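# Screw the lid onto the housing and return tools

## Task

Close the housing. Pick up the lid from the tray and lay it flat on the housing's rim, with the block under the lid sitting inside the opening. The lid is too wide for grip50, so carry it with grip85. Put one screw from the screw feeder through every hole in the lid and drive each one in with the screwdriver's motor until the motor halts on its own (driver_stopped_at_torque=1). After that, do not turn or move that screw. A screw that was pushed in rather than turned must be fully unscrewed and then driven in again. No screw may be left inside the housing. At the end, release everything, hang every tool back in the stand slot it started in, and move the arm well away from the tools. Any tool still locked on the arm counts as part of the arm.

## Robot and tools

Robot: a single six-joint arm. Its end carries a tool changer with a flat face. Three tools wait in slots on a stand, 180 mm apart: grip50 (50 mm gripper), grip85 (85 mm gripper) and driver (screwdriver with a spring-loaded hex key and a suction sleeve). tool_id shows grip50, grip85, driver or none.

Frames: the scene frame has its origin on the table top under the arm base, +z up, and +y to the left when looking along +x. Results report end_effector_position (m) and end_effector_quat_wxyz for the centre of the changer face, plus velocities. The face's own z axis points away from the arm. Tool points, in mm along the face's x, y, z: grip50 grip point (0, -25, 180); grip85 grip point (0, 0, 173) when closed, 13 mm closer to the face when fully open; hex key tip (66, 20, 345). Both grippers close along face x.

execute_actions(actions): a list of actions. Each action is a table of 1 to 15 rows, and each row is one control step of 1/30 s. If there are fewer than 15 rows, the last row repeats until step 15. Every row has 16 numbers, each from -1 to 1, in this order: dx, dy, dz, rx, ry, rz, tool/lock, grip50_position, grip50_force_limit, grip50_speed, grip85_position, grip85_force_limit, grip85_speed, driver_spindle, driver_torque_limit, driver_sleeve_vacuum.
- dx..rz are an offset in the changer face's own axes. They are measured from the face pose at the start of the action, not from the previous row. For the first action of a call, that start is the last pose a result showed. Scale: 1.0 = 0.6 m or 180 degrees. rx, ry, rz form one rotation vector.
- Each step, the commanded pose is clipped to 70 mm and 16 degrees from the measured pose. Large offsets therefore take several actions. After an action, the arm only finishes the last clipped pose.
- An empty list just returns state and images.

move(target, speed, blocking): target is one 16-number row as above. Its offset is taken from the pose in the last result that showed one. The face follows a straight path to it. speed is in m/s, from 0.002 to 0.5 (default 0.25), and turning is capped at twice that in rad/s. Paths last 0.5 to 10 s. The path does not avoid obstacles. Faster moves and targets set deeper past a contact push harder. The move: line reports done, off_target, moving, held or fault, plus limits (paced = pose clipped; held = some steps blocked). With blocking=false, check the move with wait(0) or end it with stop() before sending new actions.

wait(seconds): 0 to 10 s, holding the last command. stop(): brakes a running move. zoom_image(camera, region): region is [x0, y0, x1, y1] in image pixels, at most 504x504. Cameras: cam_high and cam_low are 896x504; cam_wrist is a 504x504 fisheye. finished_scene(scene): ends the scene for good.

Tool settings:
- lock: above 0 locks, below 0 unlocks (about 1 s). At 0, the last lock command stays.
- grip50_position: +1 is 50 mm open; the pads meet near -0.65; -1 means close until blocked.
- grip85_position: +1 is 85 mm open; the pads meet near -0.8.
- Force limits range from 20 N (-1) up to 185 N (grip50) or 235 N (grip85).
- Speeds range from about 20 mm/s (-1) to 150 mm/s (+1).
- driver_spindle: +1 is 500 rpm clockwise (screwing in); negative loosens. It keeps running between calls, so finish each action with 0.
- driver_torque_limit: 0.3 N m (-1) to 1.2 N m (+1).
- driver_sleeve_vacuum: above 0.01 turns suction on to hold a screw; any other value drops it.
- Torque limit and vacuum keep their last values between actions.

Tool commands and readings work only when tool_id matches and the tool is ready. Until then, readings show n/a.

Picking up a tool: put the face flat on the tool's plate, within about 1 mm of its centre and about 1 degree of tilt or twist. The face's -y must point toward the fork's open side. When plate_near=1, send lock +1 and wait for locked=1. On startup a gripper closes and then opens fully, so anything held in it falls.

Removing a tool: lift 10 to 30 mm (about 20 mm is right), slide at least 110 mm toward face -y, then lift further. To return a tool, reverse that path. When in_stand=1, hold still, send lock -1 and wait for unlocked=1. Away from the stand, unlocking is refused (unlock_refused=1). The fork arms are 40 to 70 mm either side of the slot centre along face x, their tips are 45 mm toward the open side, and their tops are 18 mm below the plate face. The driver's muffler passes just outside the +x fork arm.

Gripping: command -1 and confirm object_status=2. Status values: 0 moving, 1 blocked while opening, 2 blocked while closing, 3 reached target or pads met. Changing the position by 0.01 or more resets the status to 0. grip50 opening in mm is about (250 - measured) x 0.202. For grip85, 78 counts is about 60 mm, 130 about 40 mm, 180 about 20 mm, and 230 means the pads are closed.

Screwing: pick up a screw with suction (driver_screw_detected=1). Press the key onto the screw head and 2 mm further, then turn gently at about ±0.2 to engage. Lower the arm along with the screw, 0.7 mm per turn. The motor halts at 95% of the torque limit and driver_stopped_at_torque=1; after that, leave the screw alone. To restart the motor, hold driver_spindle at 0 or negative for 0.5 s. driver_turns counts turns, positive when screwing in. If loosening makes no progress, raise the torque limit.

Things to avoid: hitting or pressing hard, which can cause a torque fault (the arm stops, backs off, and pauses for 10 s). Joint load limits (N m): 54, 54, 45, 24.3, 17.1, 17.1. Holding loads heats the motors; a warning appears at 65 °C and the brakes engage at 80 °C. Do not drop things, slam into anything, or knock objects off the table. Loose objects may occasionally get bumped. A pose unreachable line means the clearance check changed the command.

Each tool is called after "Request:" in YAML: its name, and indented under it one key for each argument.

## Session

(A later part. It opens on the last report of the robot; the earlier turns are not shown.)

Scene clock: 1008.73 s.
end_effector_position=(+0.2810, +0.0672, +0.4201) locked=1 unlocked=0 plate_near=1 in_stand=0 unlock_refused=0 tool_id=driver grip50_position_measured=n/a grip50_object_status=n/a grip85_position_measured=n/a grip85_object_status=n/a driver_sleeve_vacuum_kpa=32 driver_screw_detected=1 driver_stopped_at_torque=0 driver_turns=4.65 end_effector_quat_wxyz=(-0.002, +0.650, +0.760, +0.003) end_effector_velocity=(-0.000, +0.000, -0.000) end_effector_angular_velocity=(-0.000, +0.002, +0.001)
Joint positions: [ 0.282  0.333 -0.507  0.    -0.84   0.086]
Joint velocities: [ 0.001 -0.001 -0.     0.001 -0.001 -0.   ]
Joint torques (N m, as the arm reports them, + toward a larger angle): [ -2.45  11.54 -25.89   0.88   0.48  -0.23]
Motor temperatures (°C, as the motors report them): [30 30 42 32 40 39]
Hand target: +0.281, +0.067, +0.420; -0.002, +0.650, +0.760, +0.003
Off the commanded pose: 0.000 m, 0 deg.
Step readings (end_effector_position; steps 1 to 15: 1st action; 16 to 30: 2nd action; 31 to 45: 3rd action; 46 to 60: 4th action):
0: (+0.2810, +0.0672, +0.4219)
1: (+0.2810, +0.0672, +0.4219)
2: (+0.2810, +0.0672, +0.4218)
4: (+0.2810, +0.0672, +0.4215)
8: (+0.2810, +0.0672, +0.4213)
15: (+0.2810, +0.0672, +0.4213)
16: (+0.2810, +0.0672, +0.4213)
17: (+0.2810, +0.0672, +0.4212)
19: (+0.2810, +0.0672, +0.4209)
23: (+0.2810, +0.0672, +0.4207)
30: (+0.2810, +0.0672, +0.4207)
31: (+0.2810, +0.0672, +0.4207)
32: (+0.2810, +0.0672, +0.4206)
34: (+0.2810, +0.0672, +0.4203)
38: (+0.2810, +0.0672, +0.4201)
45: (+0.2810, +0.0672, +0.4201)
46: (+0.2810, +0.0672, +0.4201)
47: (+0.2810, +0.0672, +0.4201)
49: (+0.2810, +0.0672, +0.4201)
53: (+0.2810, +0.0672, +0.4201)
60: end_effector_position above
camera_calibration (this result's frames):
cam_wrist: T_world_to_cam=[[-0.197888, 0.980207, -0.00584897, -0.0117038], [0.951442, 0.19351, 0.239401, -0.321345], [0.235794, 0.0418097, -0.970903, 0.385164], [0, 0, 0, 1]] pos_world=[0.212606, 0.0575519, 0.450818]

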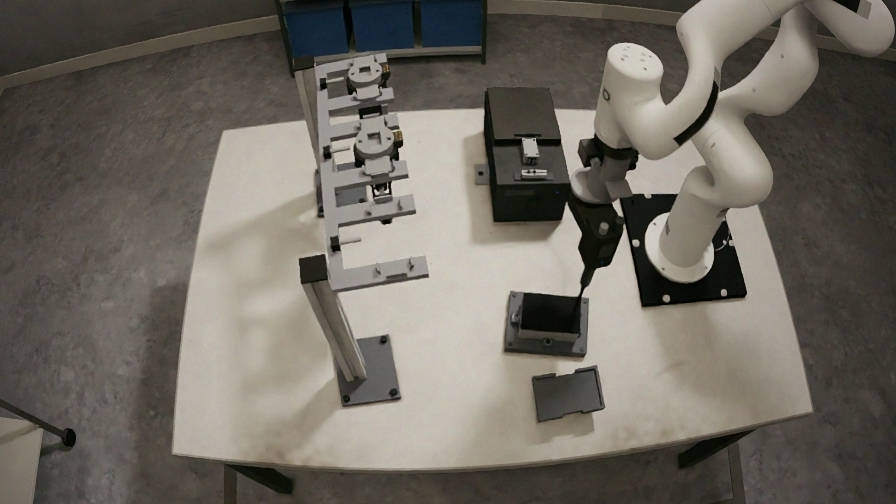

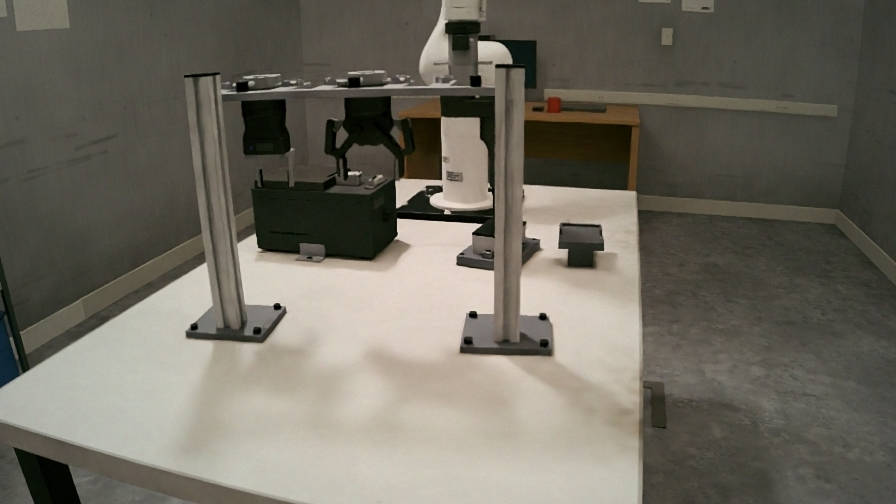

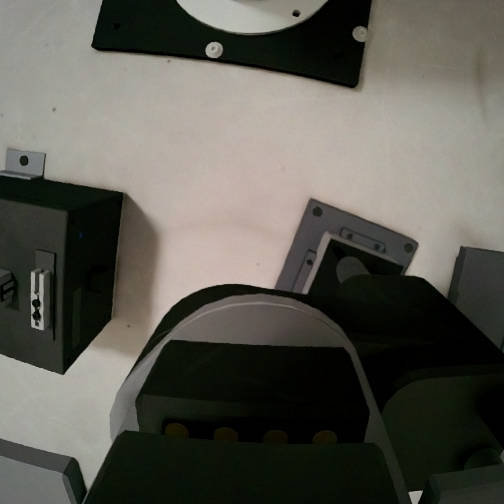

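Request:
execute_actions:
  actions:
    - [[0,0,0.0013,0,0,0,0,1,0,0,1,0,0,0.2,0,1]]
    - [[0,0,0.0013,0,0,0,0,1,0,0,1,0,0,0.2,0,1]]
    - [[0,0,0.0012,0,0,0,0,1,0,0,1,0,0,0.2,0,1]]
    - [[0,0,0.0005,0,0,0,0,1,0,0,1,0,0,0,0,1]]

Scene clock: 1018.67 s.
end_effector_position=(+0.2811, +0.0672, +0.4175) locked=1 unlocked=0 plate_near=1 in_stand=0 unlock_refused=0 tool_id=driver grip50_position_measured=n/a grip50_object_status=n/a grip85_position_measured=n/a grip85_object_status=n/a driver_sleeve_vacuum_kpa=40 driver_screw_detected=1 driver_stopped_at_torque=0 driver_turns=7.10 end_effector_quat_wxyz=(-0.002, +0.650, +0.760, +0.003) end_effector_velocity=(+0.000, -0.000, -0.000) end_effector_angular_velocity=(-0.001, -0.001, +0.002)
Joint positions: [ 0.282  0.33  -0.503  0.    -0.832  0.086]
Joint velocities: [ 0.    -0.     0.001 -0.001  0.002 -0.001]
Joint torques (N m, as the arm reports them, + toward a larger angle): [ -1.58   8.55 -23.98   0.41  -0.32  -0.38]
Motor temperatures (°C, as the motors report them): [30 30 42 32 40 39]
Hand target: +0.281, +0.067, +0.417; -0.002, +0.650, +0.760, +0.003
Off the commanded pose: 0.000 m, 0 deg.
Step readings (end_effector_position; steps 1 to 15: 1st action; 16 to 30: 2nd action; 31 to 45: 3rd action; 46 to 60: 4th action):
0: (+0.2810, +0.0672, +0.4201)
1: (+0.2810, +0.0672, +0.4201)
2: (+0.2811, +0.0672, +0.4200)
4: (+0.2810, +0.0672, +0.4196)
8: (+0.2810, +0.0672, +0.4193)
15: (+0.2810, +0.0672, +0.4193)
16: (+0.2810, +0.0672, +0.4193)
17: (+0.2811, +0.0672, +0.4192)
19: (+0.2811, +0.0672, +0.4188)
23: (+0.2811, +0.0672, +0.4186)
30: (+0.2810, +0.0672, +0.4185)
31: (+0.2810, +0.0672, +0.4185)
32: (+0.2810, +0.0672, +0.4184)
34: (+0.2811, +0.0672, +0.4181)
38: (+0.2812, +0.0672, +0.4180)
45: (+0.2811, +0.0672, +0.4178)
46: (+0.2811, +0.0672, +0.4178)
47: (+0.2811, +0.0672, +0.4177)
49: (+0.2811, +0.0672, +0.4177)
53: (+0.2812, +0.0672, +0.4176)
60: end_effector_position above
camera_calibration (this result's frames):
cam_wrist: T_world_to_cam=[[-0.197803, 0.980224, -0.00583944, -0.0117585], [0.951301, 0.193397, 0.24005, -0.32107], [0.236432, 0.0419276, -0.970743, 0.38241], [0, 0, 0, 1]] pos_world=[0.212694, 0.0575864, 0.448226]

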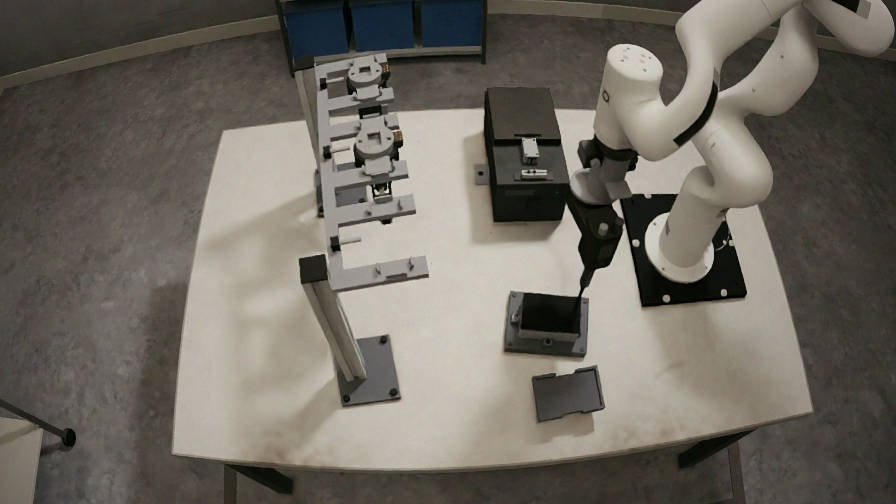

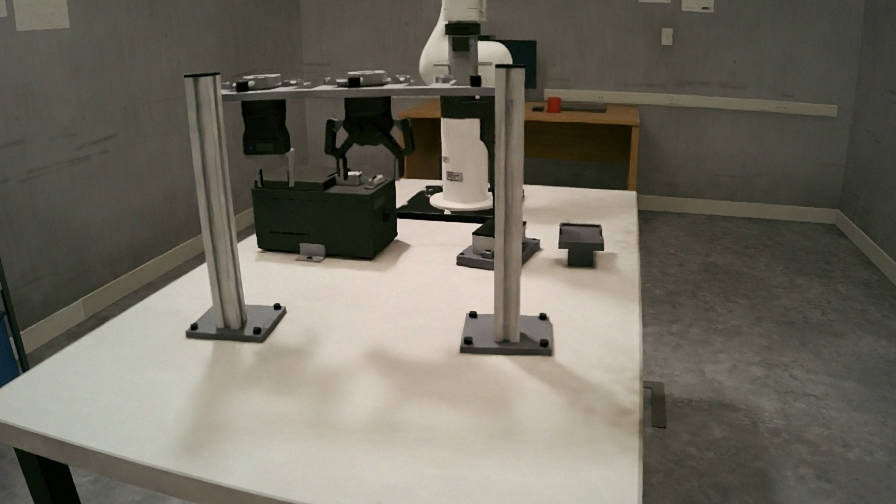

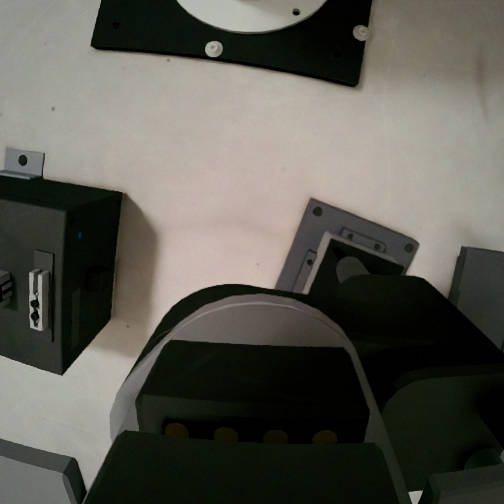

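Request:
execute_actions:
  actions:
    - [[0,0,0,0,0,0,0,1,0,0,1,0,0,0.2,0,1]]
    - [[0,0,0.0005,0,0,0,0,1,0,0,1,0,0,0.2,0,1]]
    - [[0,0,0,0,0,0,0,1,0,0,1,0,0,0,0,1]]

Scene clock: 1026.20 s.
end_effector_position=(+0.2811, +0.0672, +0.4171) locked=1 unlocked=0 plate_near=1 in_stand=0 unlock_refused=0 tool_id=driver grip50_position_measured=n/a grip50_object_status=n/a grip85_position_measured=n/a grip85_object_status=n/a driver_sleeve_vacuum_kpa=15 driver_screw_detected=0 driver_stopped_at_torque=0 driver_turns=8.71 end_effector_quat_wxyz=(-0.002, +0.650, +0.760, +0.003) end_effector_velocity=(-0.000, +0.000, +0.000) end_effector_angular_velocity=(-0.000, +0.001, +0.001)
Joint positions: [ 0.282  0.329 -0.502  0.    -0.831  0.086]
Joint velocities: [ 0.     0.    -0.    -0.    -0.002 -0.   ]
Joint torques (N m, as the arm reports them, + toward a larger angle): [ -0.3   10.65 -24.16   0.69  -0.69  -0.44]
Motor temperatures (°C, as the motors report them): [30 30 42 32 40 39]
Hand target: +0.281, +0.067, +0.417; -0.002, +0.650, +0.760, +0.003
Off the commanded pose: 0.000 m, 0 deg.
Step readings (end_effector_position; steps 1 to 15: 1st action; 16 to 30: 2nd action; 31 to 45: 3rd action):
0: (+0.2811, +0.0672, +0.4175)
1: (+0.2811, +0.0672, +0.4175)
2: (+0.2811, +0.0672, +0.4175)
4: (+0.2811, +0.0672, +0.4175)
8: (+0.2811, +0.0672, +0.4174)
15: (+0.2811, +0.0672, +0.4174)
16: (+0.2811, +0.0672, +0.4174)
17: (+0.2811, +0.0672, +0.4174)
19: (+0.2811, +0.0672, +0.4173)
23: (+0.2811, +0.0672, +0.4171)
30: (+0.2811, +0.0672, +0.4171)
31: (+0.2811, +0.0672, +0.4171)
32: (+0.2811, +0.0672, +0.4171)
34: (+0.2811, +0.0672, +0.4171)
38: (+0.2811, +0.0672, +0.4171)
45: end_effector_position above
camera_calibration (this result's frames):
cam_wrist: T_world_to_cam=[[-0.19781, 0.980223, -0.00587284, -0.0117425], [0.95137, 0.193424, 0.239753, -0.320782], [0.236147, 0.0418382, -0.970816, 0.382099], [0, 0, 0, 1]] pos_world=[0.212628, 0.0575709, 0.447788]

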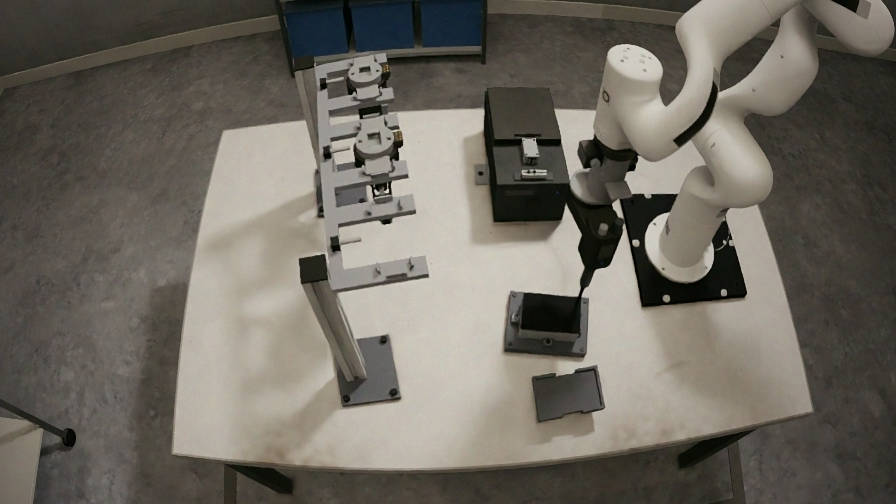

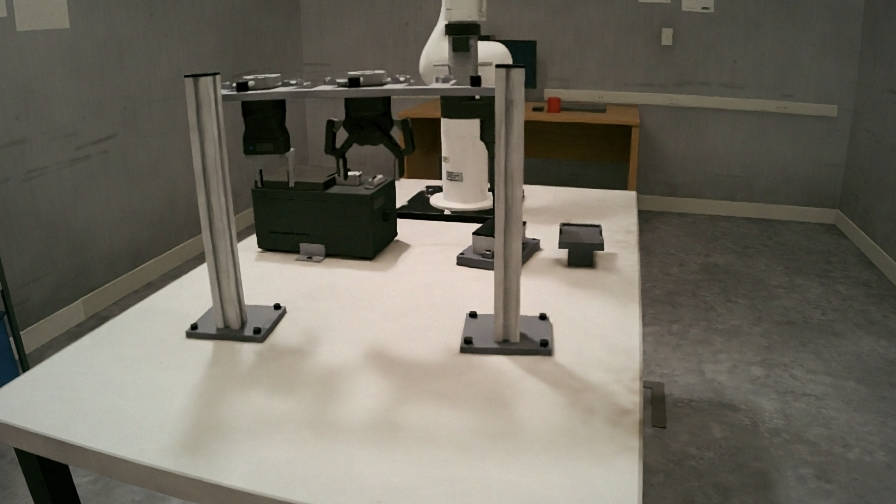

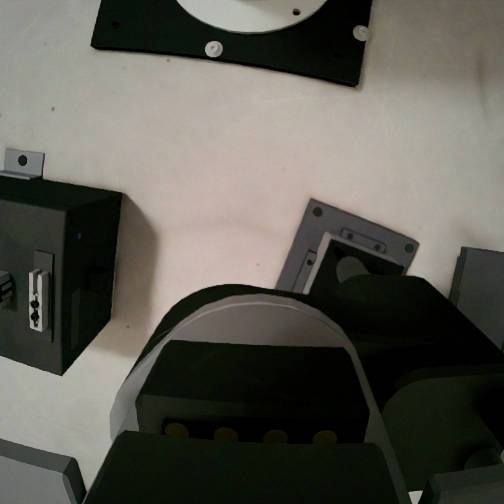

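Request:
execute_actions:
  actions:
    - [[0,0,0.0015,0,0,0,0,1,0,0,1,0,0,0.2,0,1]]
    - [[0,0,0.0012,0,0,0,0,1,0,0,1,0,0,0.2,0,1]]
    - [[0,0,0.0012,0,0,0,0,1,0,0,1,0,0,0.2,0,1]]
    - [[0,0,0.0011,0,0,0,0,1,0,0,1,0,0,0.2,0,1]]
    - [[0,0,0.0011,0,0,0,0,1,0,0,1,0,0,0.2,0,1]]
    - [[0,0,0,0,0,0,0,1,0,0,1,0,0,0,0,1]]

Scene clock: 1036.70 s.
end_effector_position=(+0.2811, +0.0672, +0.4134) locked=1 unlocked=0 plate_near=1 in_stand=0 unlock_refused=0 tool_id=driver grip50_position_measured=n/a grip50_object_status=n/a grip85_position_measured=n/a grip85_object_status=n/a driver_sleeve_vacuum_kpa=40 driver_screw_detected=1 driver_stopped_at_torque=1 driver_turns=12.21 end_effector_quat_wxyz=(-0.002, +0.650, +0.760, +0.003) end_effector_velocity=(+0.000, +0.000, -0.000) end_effector_angular_velocity=(-0.000, -0.001, +0.001)
Joint positions: [ 0.282  0.324 -0.497  0.    -0.82   0.086]
Joint velocities: [ 0.    -0.     0.    -0.     0.001 -0.   ]
Joint torques (N m, as the arm reports them, + toward a larger angle): [ -0.92  10.51 -23.26   0.78  -0.5   -0.35]
Motor temperatures (°C, as the motors report them): [30 30 42 32 40 39]
Hand target: +0.281, +0.067, +0.413; -0.002, +0.650, +0.760, +0.003
Off the commanded pose: 0.000 m, 0 deg.
Step readings (end_effector_position; steps 1 to 15: 1st action; 16 to 30: 2nd action; 31 to 45: 3rd action; 46 to 60: 4th action; 61 to 75: 5th action; 76 to 90: 6th action):
0: (+0.2811, +0.0672, +0.4171)
1: (+0.2811, +0.0672, +0.4171)
2: (+0.2811, +0.0672, +0.4170)
4: (+0.2811, +0.0672, +0.4165)
8: (+0.2811, +0.0672, +0.4163)
15: (+0.2811, +0.0672, +0.4161)
16: (+0.2811, +0.0672, +0.4161)
17: (+0.2811, +0.0672, +0.4160)
19: (+0.2811, +0.0672, +0.4158)
23: (+0.2811, +0.0672, +0.4156)
30: (+0.2811, +0.0672, +0.4154)
31: (+0.2811, +0.0672, +0.4154)
32: (+0.2811, +0.0672, +0.4153)
34: (+0.2811, +0.0672, +0.4150)
38: (+0.2811, +0.0672, +0.4147)
45: (+0.2811, +0.0672, +0.4147)
46: (+0.2811, +0.0672, +0.4147)
47: (+0.2811, +0.0672, +0.4146)
49: (+0.2811, +0.0672, +0.4143)
53: (+0.2811, +0.0672, +0.4141)
60: (+0.2811, +0.0672, +0.4140)
61: (+0.2811, +0.0672, +0.4140)
62: (+0.2811, +0.0672, +0.4139)
64: (+0.2811, +0.0672, +0.4136)
68: (+0.2811, +0.0672, +0.4134)
75: (+0.2811, +0.0672, +0.4134)
76: (+0.2811, +0.0672, +0.4134)
77: (+0.2811, +0.0672, +0.4134)
79: (+0.2811, +0.0672, +0.4134)
83: (+0.2811, +0.0672, +0.4134)
90: end_effector_position above
camera_calibration (this result's frames):
cam_wrist: T_world_to_cam=[[-0.19751, 0.980283, -0.00585672, -0.0118727], [0.951391, 0.193122, 0.239917, -0.319959], [0.236317, 0.0418138, -0.970776, 0.378425], [0, 0, 0, 1]] pos_world=[0.212632, 0.0576061, 0.44406]

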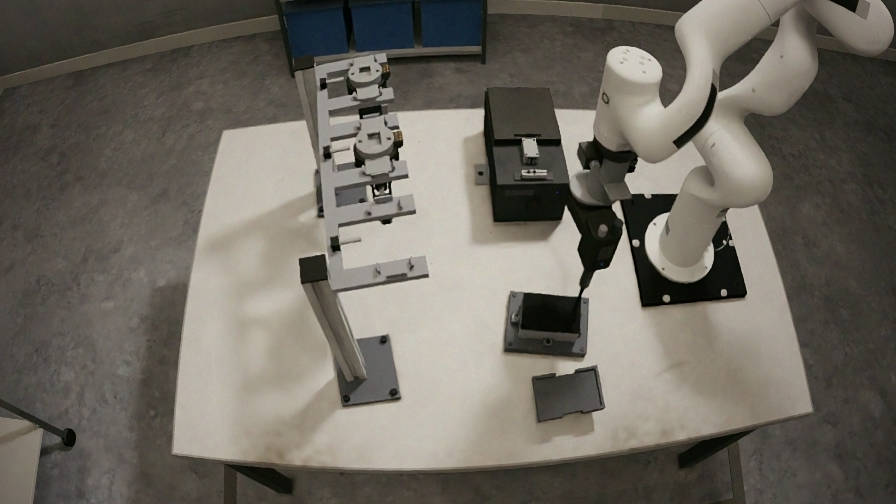

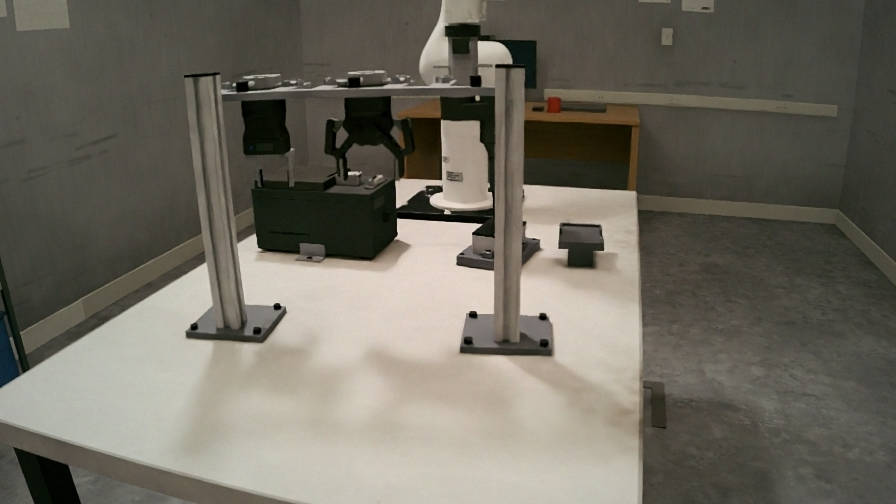

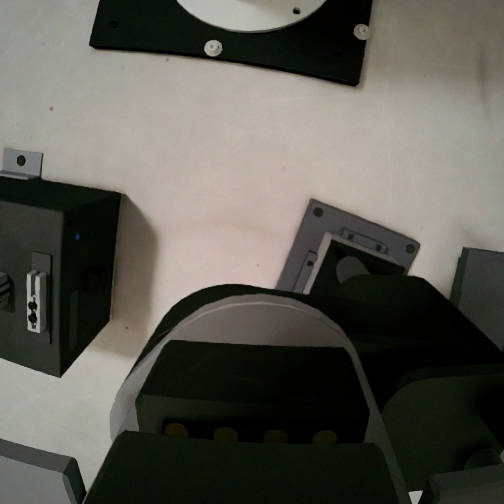

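Request:
move:
  target: [0,0,-0.07,0,0,0,0,1,0,0,1,0,0,0,0,0]
  speed: 0.05

Request:
zoom_image:
  camera: "cam_wrist"
  region: [290,190,370,270]

Request:
zoom_image:
  camera: "cam_high"
  region: [500,270,600,345]

Scene clock: 1069.50 s.
end_effector_position=(+0.2810, +0.0670, +0.4552) locked=1 unlocked=0 plate_near=1 in_stand=0 unlock_refused=0 tool_id=driver grip50_position_measured=n/a grip50_object_status=n/a grip85_position_measured=n/a grip85_object_status=n/a driver_sleeve_vacuum_kpa=0 driver_screw_detected=0 driver_stopped_at_torque=1 driver_turns=12.21 end_effector_quat_wxyz=(-0.002, +0.650, +0.760, +0.003) end_effector_velocity=(-0.001, -0.000, +0.000) end_effector_angular_velocity=(-0.001, +0.006, -0.001)
Joint positions: [ 0.282  0.373 -0.562  0.001 -0.935  0.086]
Joint velocities: [-0.001  0.    -0.001  0.    -0.007 -0.   ]
Joint torques (N m, as the arm reports them, + toward a larger angle): [ -1.44  11.02 -25.94   1.21   0.59  -0.13]
Motor temperatures (°C, as the motors report them): [30 30 42 32 40 39]
Hand target: +0.281, +0.067, +0.455; -0.002, +0.650, +0.760, +0.003
Off the commanded pose: 0.000 m, 0 deg.
move: done
camera_calibration (this result's frames):
cam_wrist: T_world_to_cam=[[-0.197667, 0.980252, -0.0057508, -0.0114443], [0.95143, 0.193261, 0.23965, -0.329774], [0.236029, 0.0418994, -0.970842, 0.41917], [0, 0, 0, 1]] pos_world=[0.212558, 0.0573877, 0.485912]

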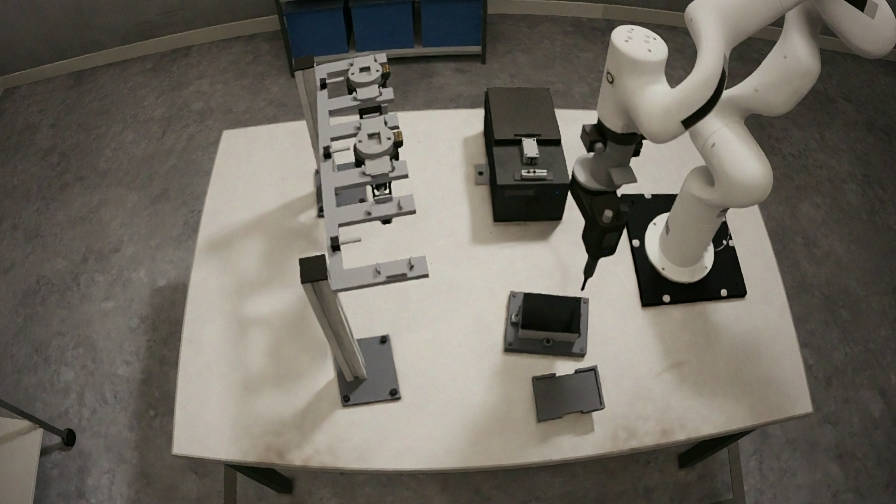

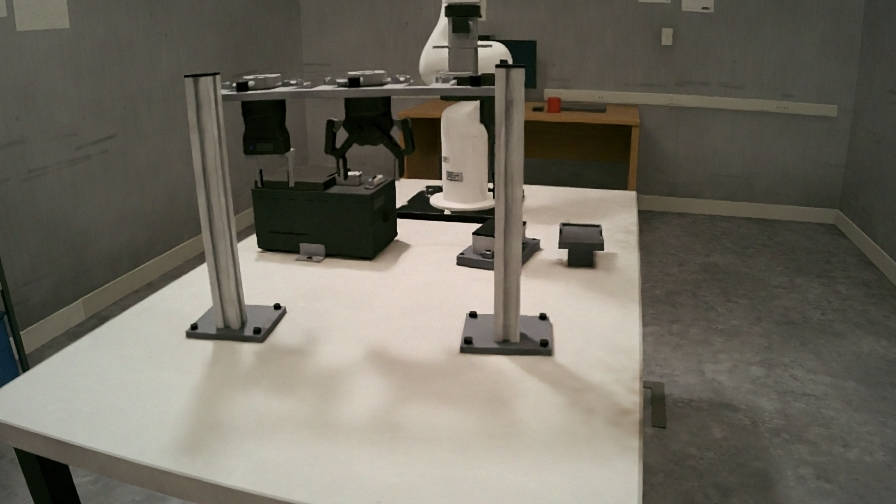

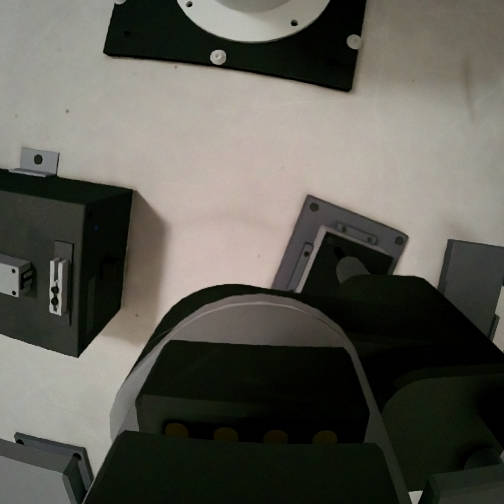

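Region (290, 190, 370, 270) of cam_wrist's 504x504 image, scaled by 6.300, with more detail than that image has.

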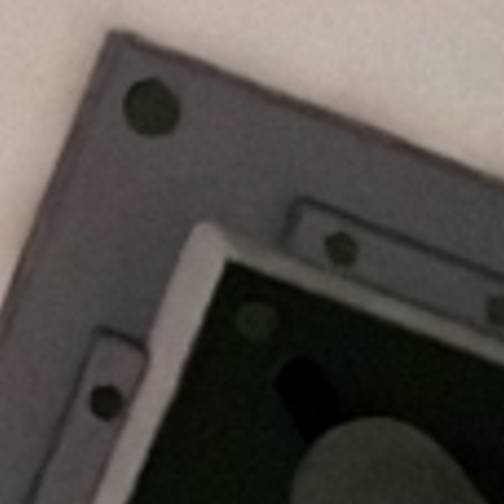

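Region (500, 270, 600, 345) of cam_high's 896x504 image, scaled by 5.040, with more detail than that image has; it fills the top 378 rows of this view, and the rest is white.

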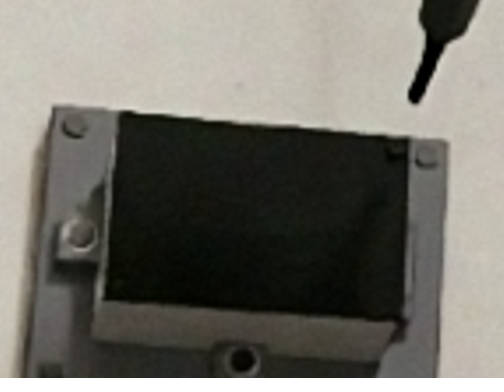

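Request:
move:
  target: [-0.427,0.0572,-0.142,0,0,0,0,1,0,0,1,0,0,0,-0.25,0]
  speed: 0.25

Request:
zoom_image:
  camera: "cam_wrist"
  region: [300,200,370,270]

Scene clock: 1093.67 s.
end_effector_position=(+0.3543, -0.1810, +0.5391) locked=1 unlocked=0 plate_near=1 in_stand=0 unlock_refused=0 tool_id=driver grip50_position_measured=n/a grip50_object_status=n/a grip85_position_measured=n/a grip85_object_status=n/a driver_sleeve_vacuum_kpa=0 driver_screw_detected=0 driver_stopped_at_torque=1 driver_turns=12.21 end_effector_quat_wxyz=(-0.001, +0.650, +0.760, +0.003) end_effector_velocity=(+0.001, -0.002, +0.001) end_effector_angular_velocity=(-0.001, -0.003, -0.001)
Joint positions: [-0.425  0.127 -0.948  0.    -1.075 -0.622]
Joint velocities: [-0.003 -0.002 -0.005  0.001  0.    -0.002]
Joint torques (N m, as the arm reports them, + toward a larger angle): [ -2.03  25.94 -26.09   1.04  -0.26  -0.27]
Motor temperatures (°C, as the motors report them): [30 30 42 32 40 39]
Hand target: +0.354, -0.181, +0.539; -0.001, +0.650, +0.760, +0.003
Off the commanded pose: 0.001 m, 0 deg.
move: done
camera_calibration (this result's frames):
cam_wrist: T_world_to_cam=[[-0.198136, 0.980153, -0.00645276, 0.247207], [0.951252, 0.193873, 0.239862, -0.371618], [0.236353, 0.0413871, -0.970786, 0.4935], [0, 0, 0, 1]] pos_world=[0.285843, -0.190678, 0.569814]

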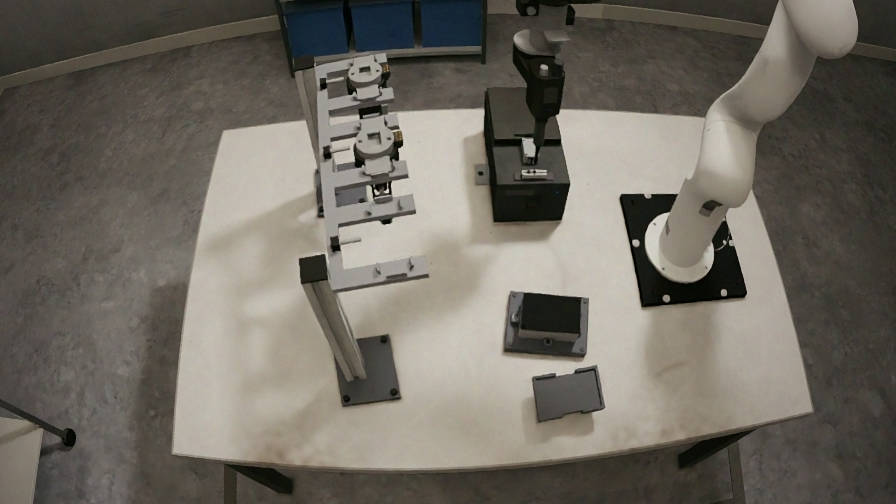

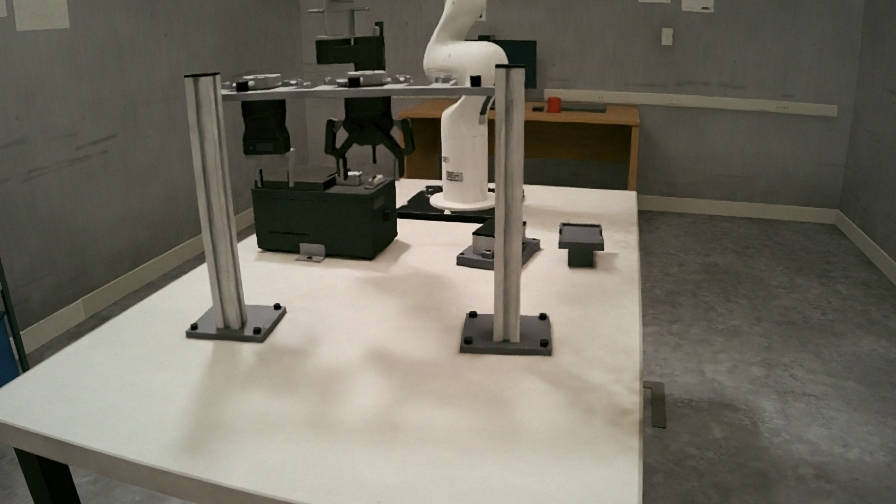

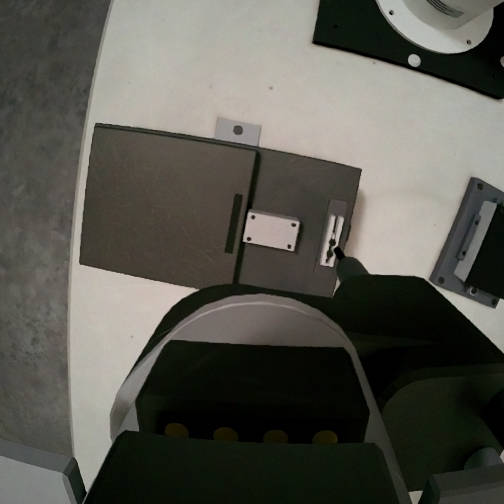

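Region (300, 200, 370, 270) of cam_wrist's 504x504 image, scaled by 7.200, with more detail than that image has.

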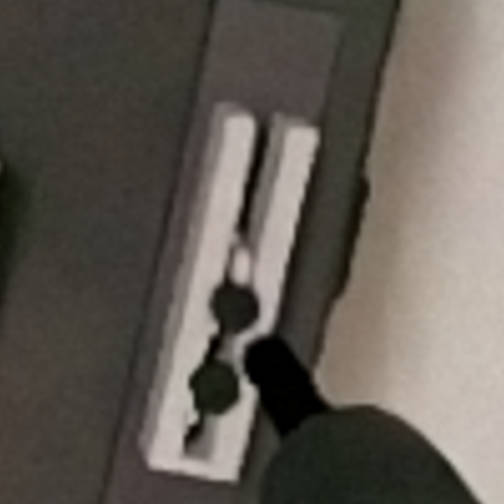

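Request:
move:
  target: [0.0003,0.0005,0.036,0,0,0,0,1,0,0,1,0,0,0,-0.25,1]
  speed: 0.06

Request:
move:
  target: [0,0,0.012,0,0,0,0,1,0,0,1,0,0,0,-0.25,1]
  speed: 0.012

Scene clock: 1105.93 s.
end_effector_position=(+0.3546, -0.1807, +0.5177) locked=1 unlocked=0 plate_near=1 in_stand=0 unlock_refused=0 tool_id=driver grip50_position_measured=n/a grip50_object_status=n/a grip85_position_measured=n/a grip85_object_status=n/a driver_sleeve_vacuum_kpa=14 driver_screw_detected=0 driver_stopped_at_torque=1 driver_turns=12.21 end_effector_quat_wxyz=(-0.001, +0.650, +0.760, +0.003) end_effector_velocity=(+0.000, -0.000, -0.001) end_effector_angular_velocity=(+0.000, -0.000, -0.000)
Joint positions: [-0.424  0.116 -0.91   0.    -1.025 -0.621]
Joint velocities: [-0.    -0.001  0.001  0.001  0.001 -0.   ]
Joint torques (N m, as the arm reports them, + toward a larger angle): [ -1.41  26.72 -25.92   1.14  -0.18  -0.24]
Motor temperatures (°C, as the motors report them): [30 30 42 32 40 39]
Hand target: +0.355, -0.181, +0.518; -0.001, +0.650, +0.760, +0.003
Off the commanded pose: 0.000 m, 0 deg.
move: done
camera_calibration (this result's frames):
cam_wrist: T_world_to_cam=[[-0.198054, 0.980169, -0.0066181, 0.246883], [0.951223, 0.193826, 0.240012, -0.366888], [0.236535, 0.04124, -0.970747, 0.472486], [0, 0, 0, 1]] pos_world=[0.28613, -0.190359, 0.548356]

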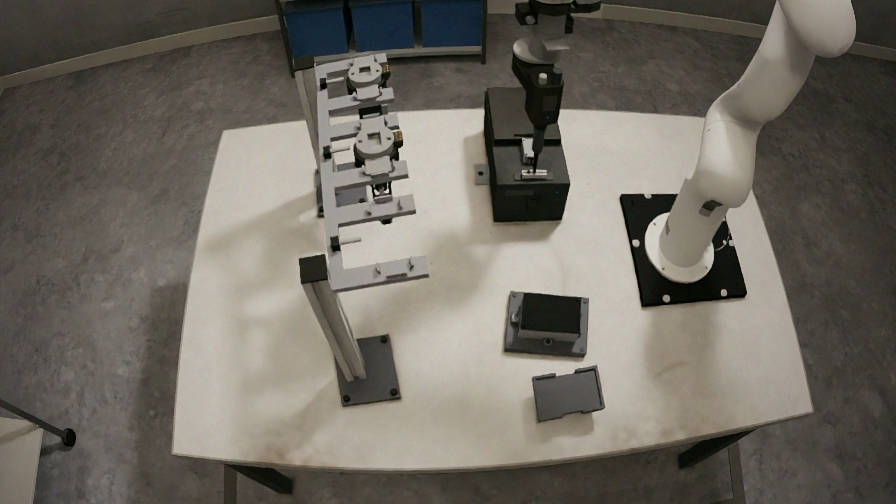

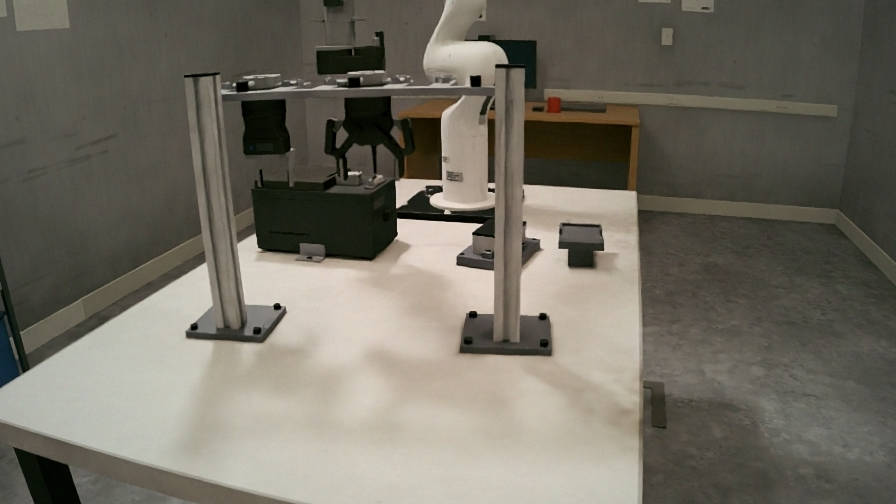

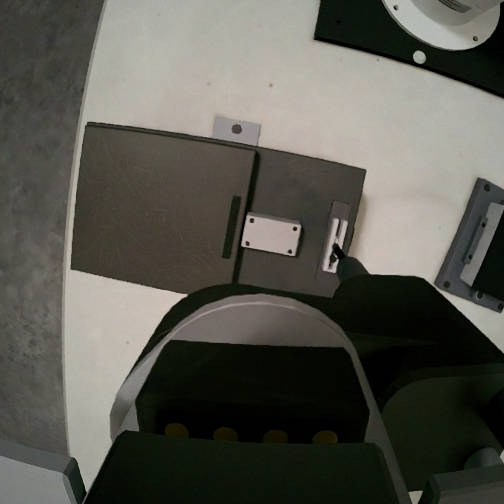

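Scene clock: 1106.77 s.
end_effector_position=(+0.3546, -0.1807, +0.5107) locked=1 unlocked=0 plate_near=1 in_stand=0 unlock_refused=0 tool_id=driver grip50_position_measured=n/a grip50_object_status=n/a grip85_position_measured=n/a grip85_object_status=n/a driver_sleeve_vacuum_kpa=14 driver_screw_detected=0 driver_stopped_at_torque=1 driver_turns=12.21 end_effector_quat_wxyz=(-0.001, +0.650, +0.760, +0.003) end_effector_velocity=(-0.000, -0.000, -0.001) end_effector_angular_velocity=(+0.000, +0.000, -0.001)
Joint positions: [-0.424  0.112 -0.897  0.    -1.009 -0.621]
Joint velocities: [-0.    -0.     0.003  0.     0.003  0.   ]
Joint torques (N m, as the arm reports them, + toward a larger angle): [ -2.08  24.42 -24.33   0.48  -0.05  -0.19]
Motor temperatures (°C, as the motors report them): [30 30 42 32 40 39]
Hand target: +0.355, -0.181, +0.510; -0.001, +0.650, +0.760, +0.003
Off the commanded pose: 0.000 m, 0 deg.
move: done
camera_calibration (this result's frames):
cam_wrist: T_world_to_cam=[[-0.198012, 0.980177, -0.00670714, 0.246843], [0.951192, 0.1938, 0.240158, -0.365302], [0.236697, 0.0411745, -0.970711, 0.465599], [0, 0, 0, 1]] pos_world=[0.286144, -0.190325, 0.541348]

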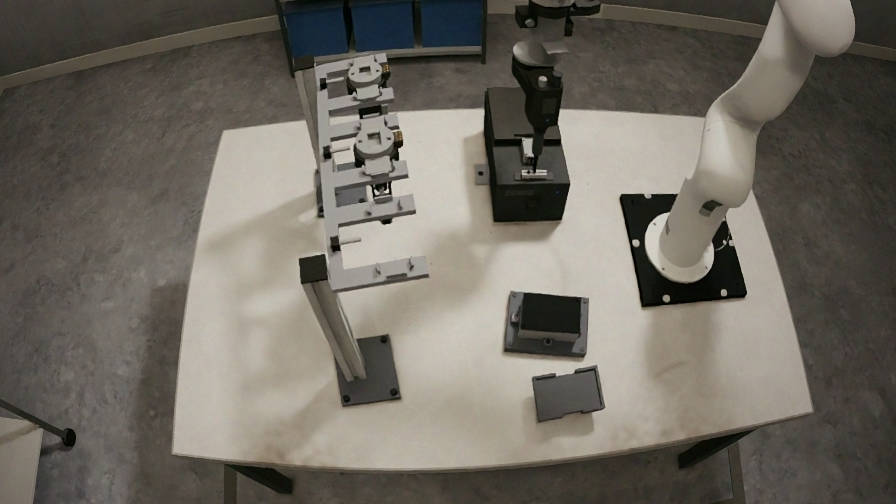

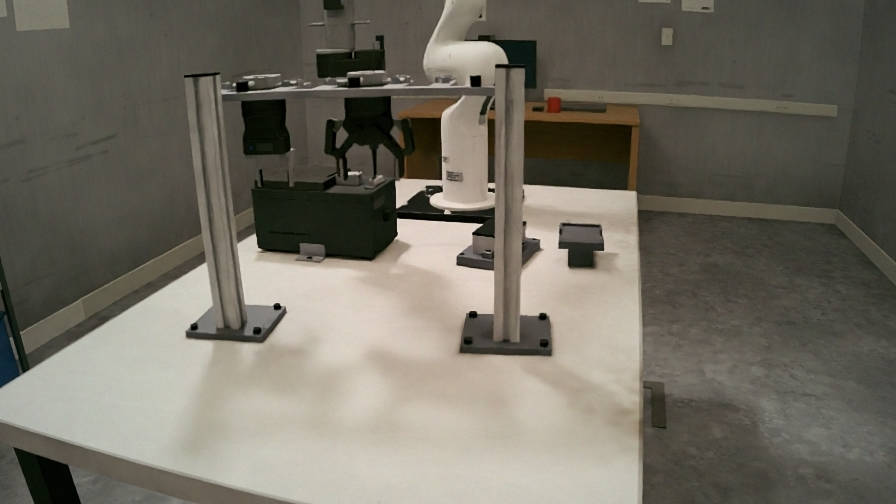

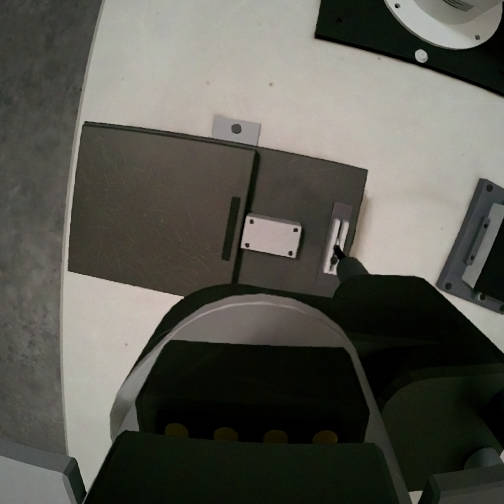

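Request:
execute_actions:
  actions:
    - [[0,0,0,0,0,0,0,1,0,0,1,0,0,0.12,-0.25,1]]
    - [[0,0,0,0,0,0,0,1,0,0,1,0,0,0,-0.25,1]]

Scene clock: 1111.67 s.
end_effector_position=(+0.3546, -0.1807, +0.5107) locked=1 unlocked=0 plate_near=1 in_stand=0 unlock_refused=0 tool_id=driver grip50_position_measured=n/a grip50_object_status=n/a grip85_position_measured=n/a grip85_object_status=n/a driver_sleeve_vacuum_kpa=14 driver_screw_detected=0 driver_stopped_at_torque=0 driver_turns=12.70 end_effector_quat_wxyz=(-0.001, +0.650, +0.760, +0.003) end_effector_velocity=(+0.000, -0.000, +0.000) end_effector_angular_velocity=(-0.001, -0.001, +0.000)
Joint positions: [-0.424  0.112 -0.897  0.    -1.009 -0.621]
Joint velocities: [-0.    -0.    -0.    -0.     0.001 -0.   ]
Joint torques (N m, as the arm reports them, + toward a larger angle): [ -0.9   24.64 -24.3    0.75  -0.26  -0.22]
Motor temperatures (°C, as the motors report them): [30 31 42 32 40 39]
Hand target: +0.355, -0.181, +0.511; -0.001, +0.650, +0.760, +0.003
Off the commanded pose: 0.000 m, 0 deg.
Step readings (end_effector_position; steps 1 to 15: 1st action; 16 to 30: 2nd action):
0: (+0.3546, -0.1807, +0.5105)
1: (+0.3546, -0.1807, +0.5105)
2: (+0.3546, -0.1807, +0.5105)
4: (+0.3546, -0.1807, +0.5106)
8: (+0.3547, -0.1807, +0.5107)
15: (+0.3546, -0.1807, +0.5107)
16: (+0.3546, -0.1807, +0.5107)
17: (+0.3546, -0.1807, +0.5107)
19: (+0.3546, -0.1807, +0.5107)
23: (+0.3546, -0.1807, +0.5107)
30: end_effector_position above
camera_calibration (this result's frames):
cam_wrist: T_world_to_cam=[[-0.198002, 0.980178, -0.00675919, 0.246875], [0.951175, 0.193799, 0.240226, -0.365343], [0.236774, 0.0411359, -0.970694, 0.465558], [0, 0, 0, 1]] pos_world=[0.286155, -0.190329, 0.541348]

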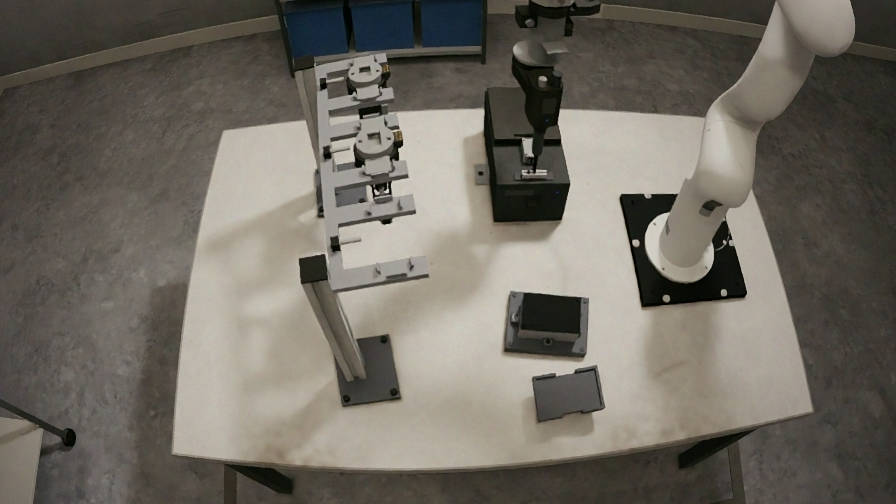

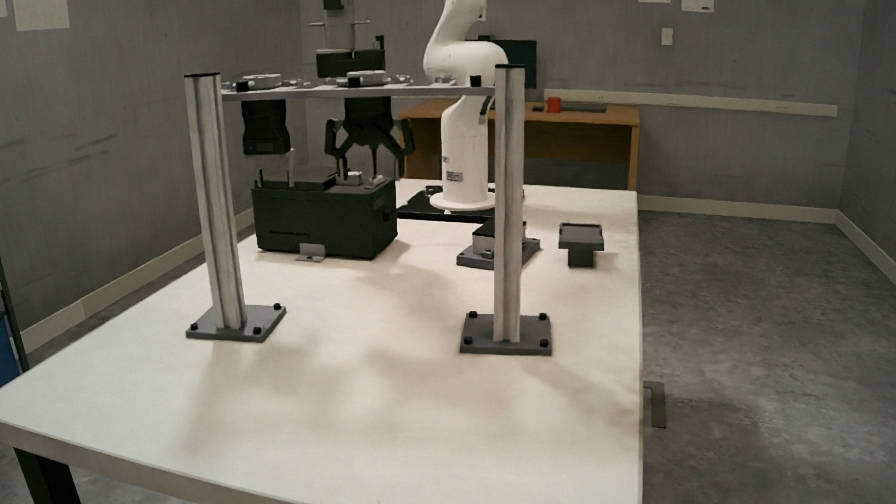

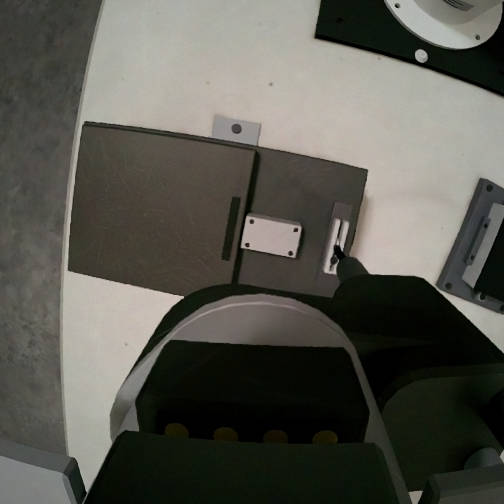

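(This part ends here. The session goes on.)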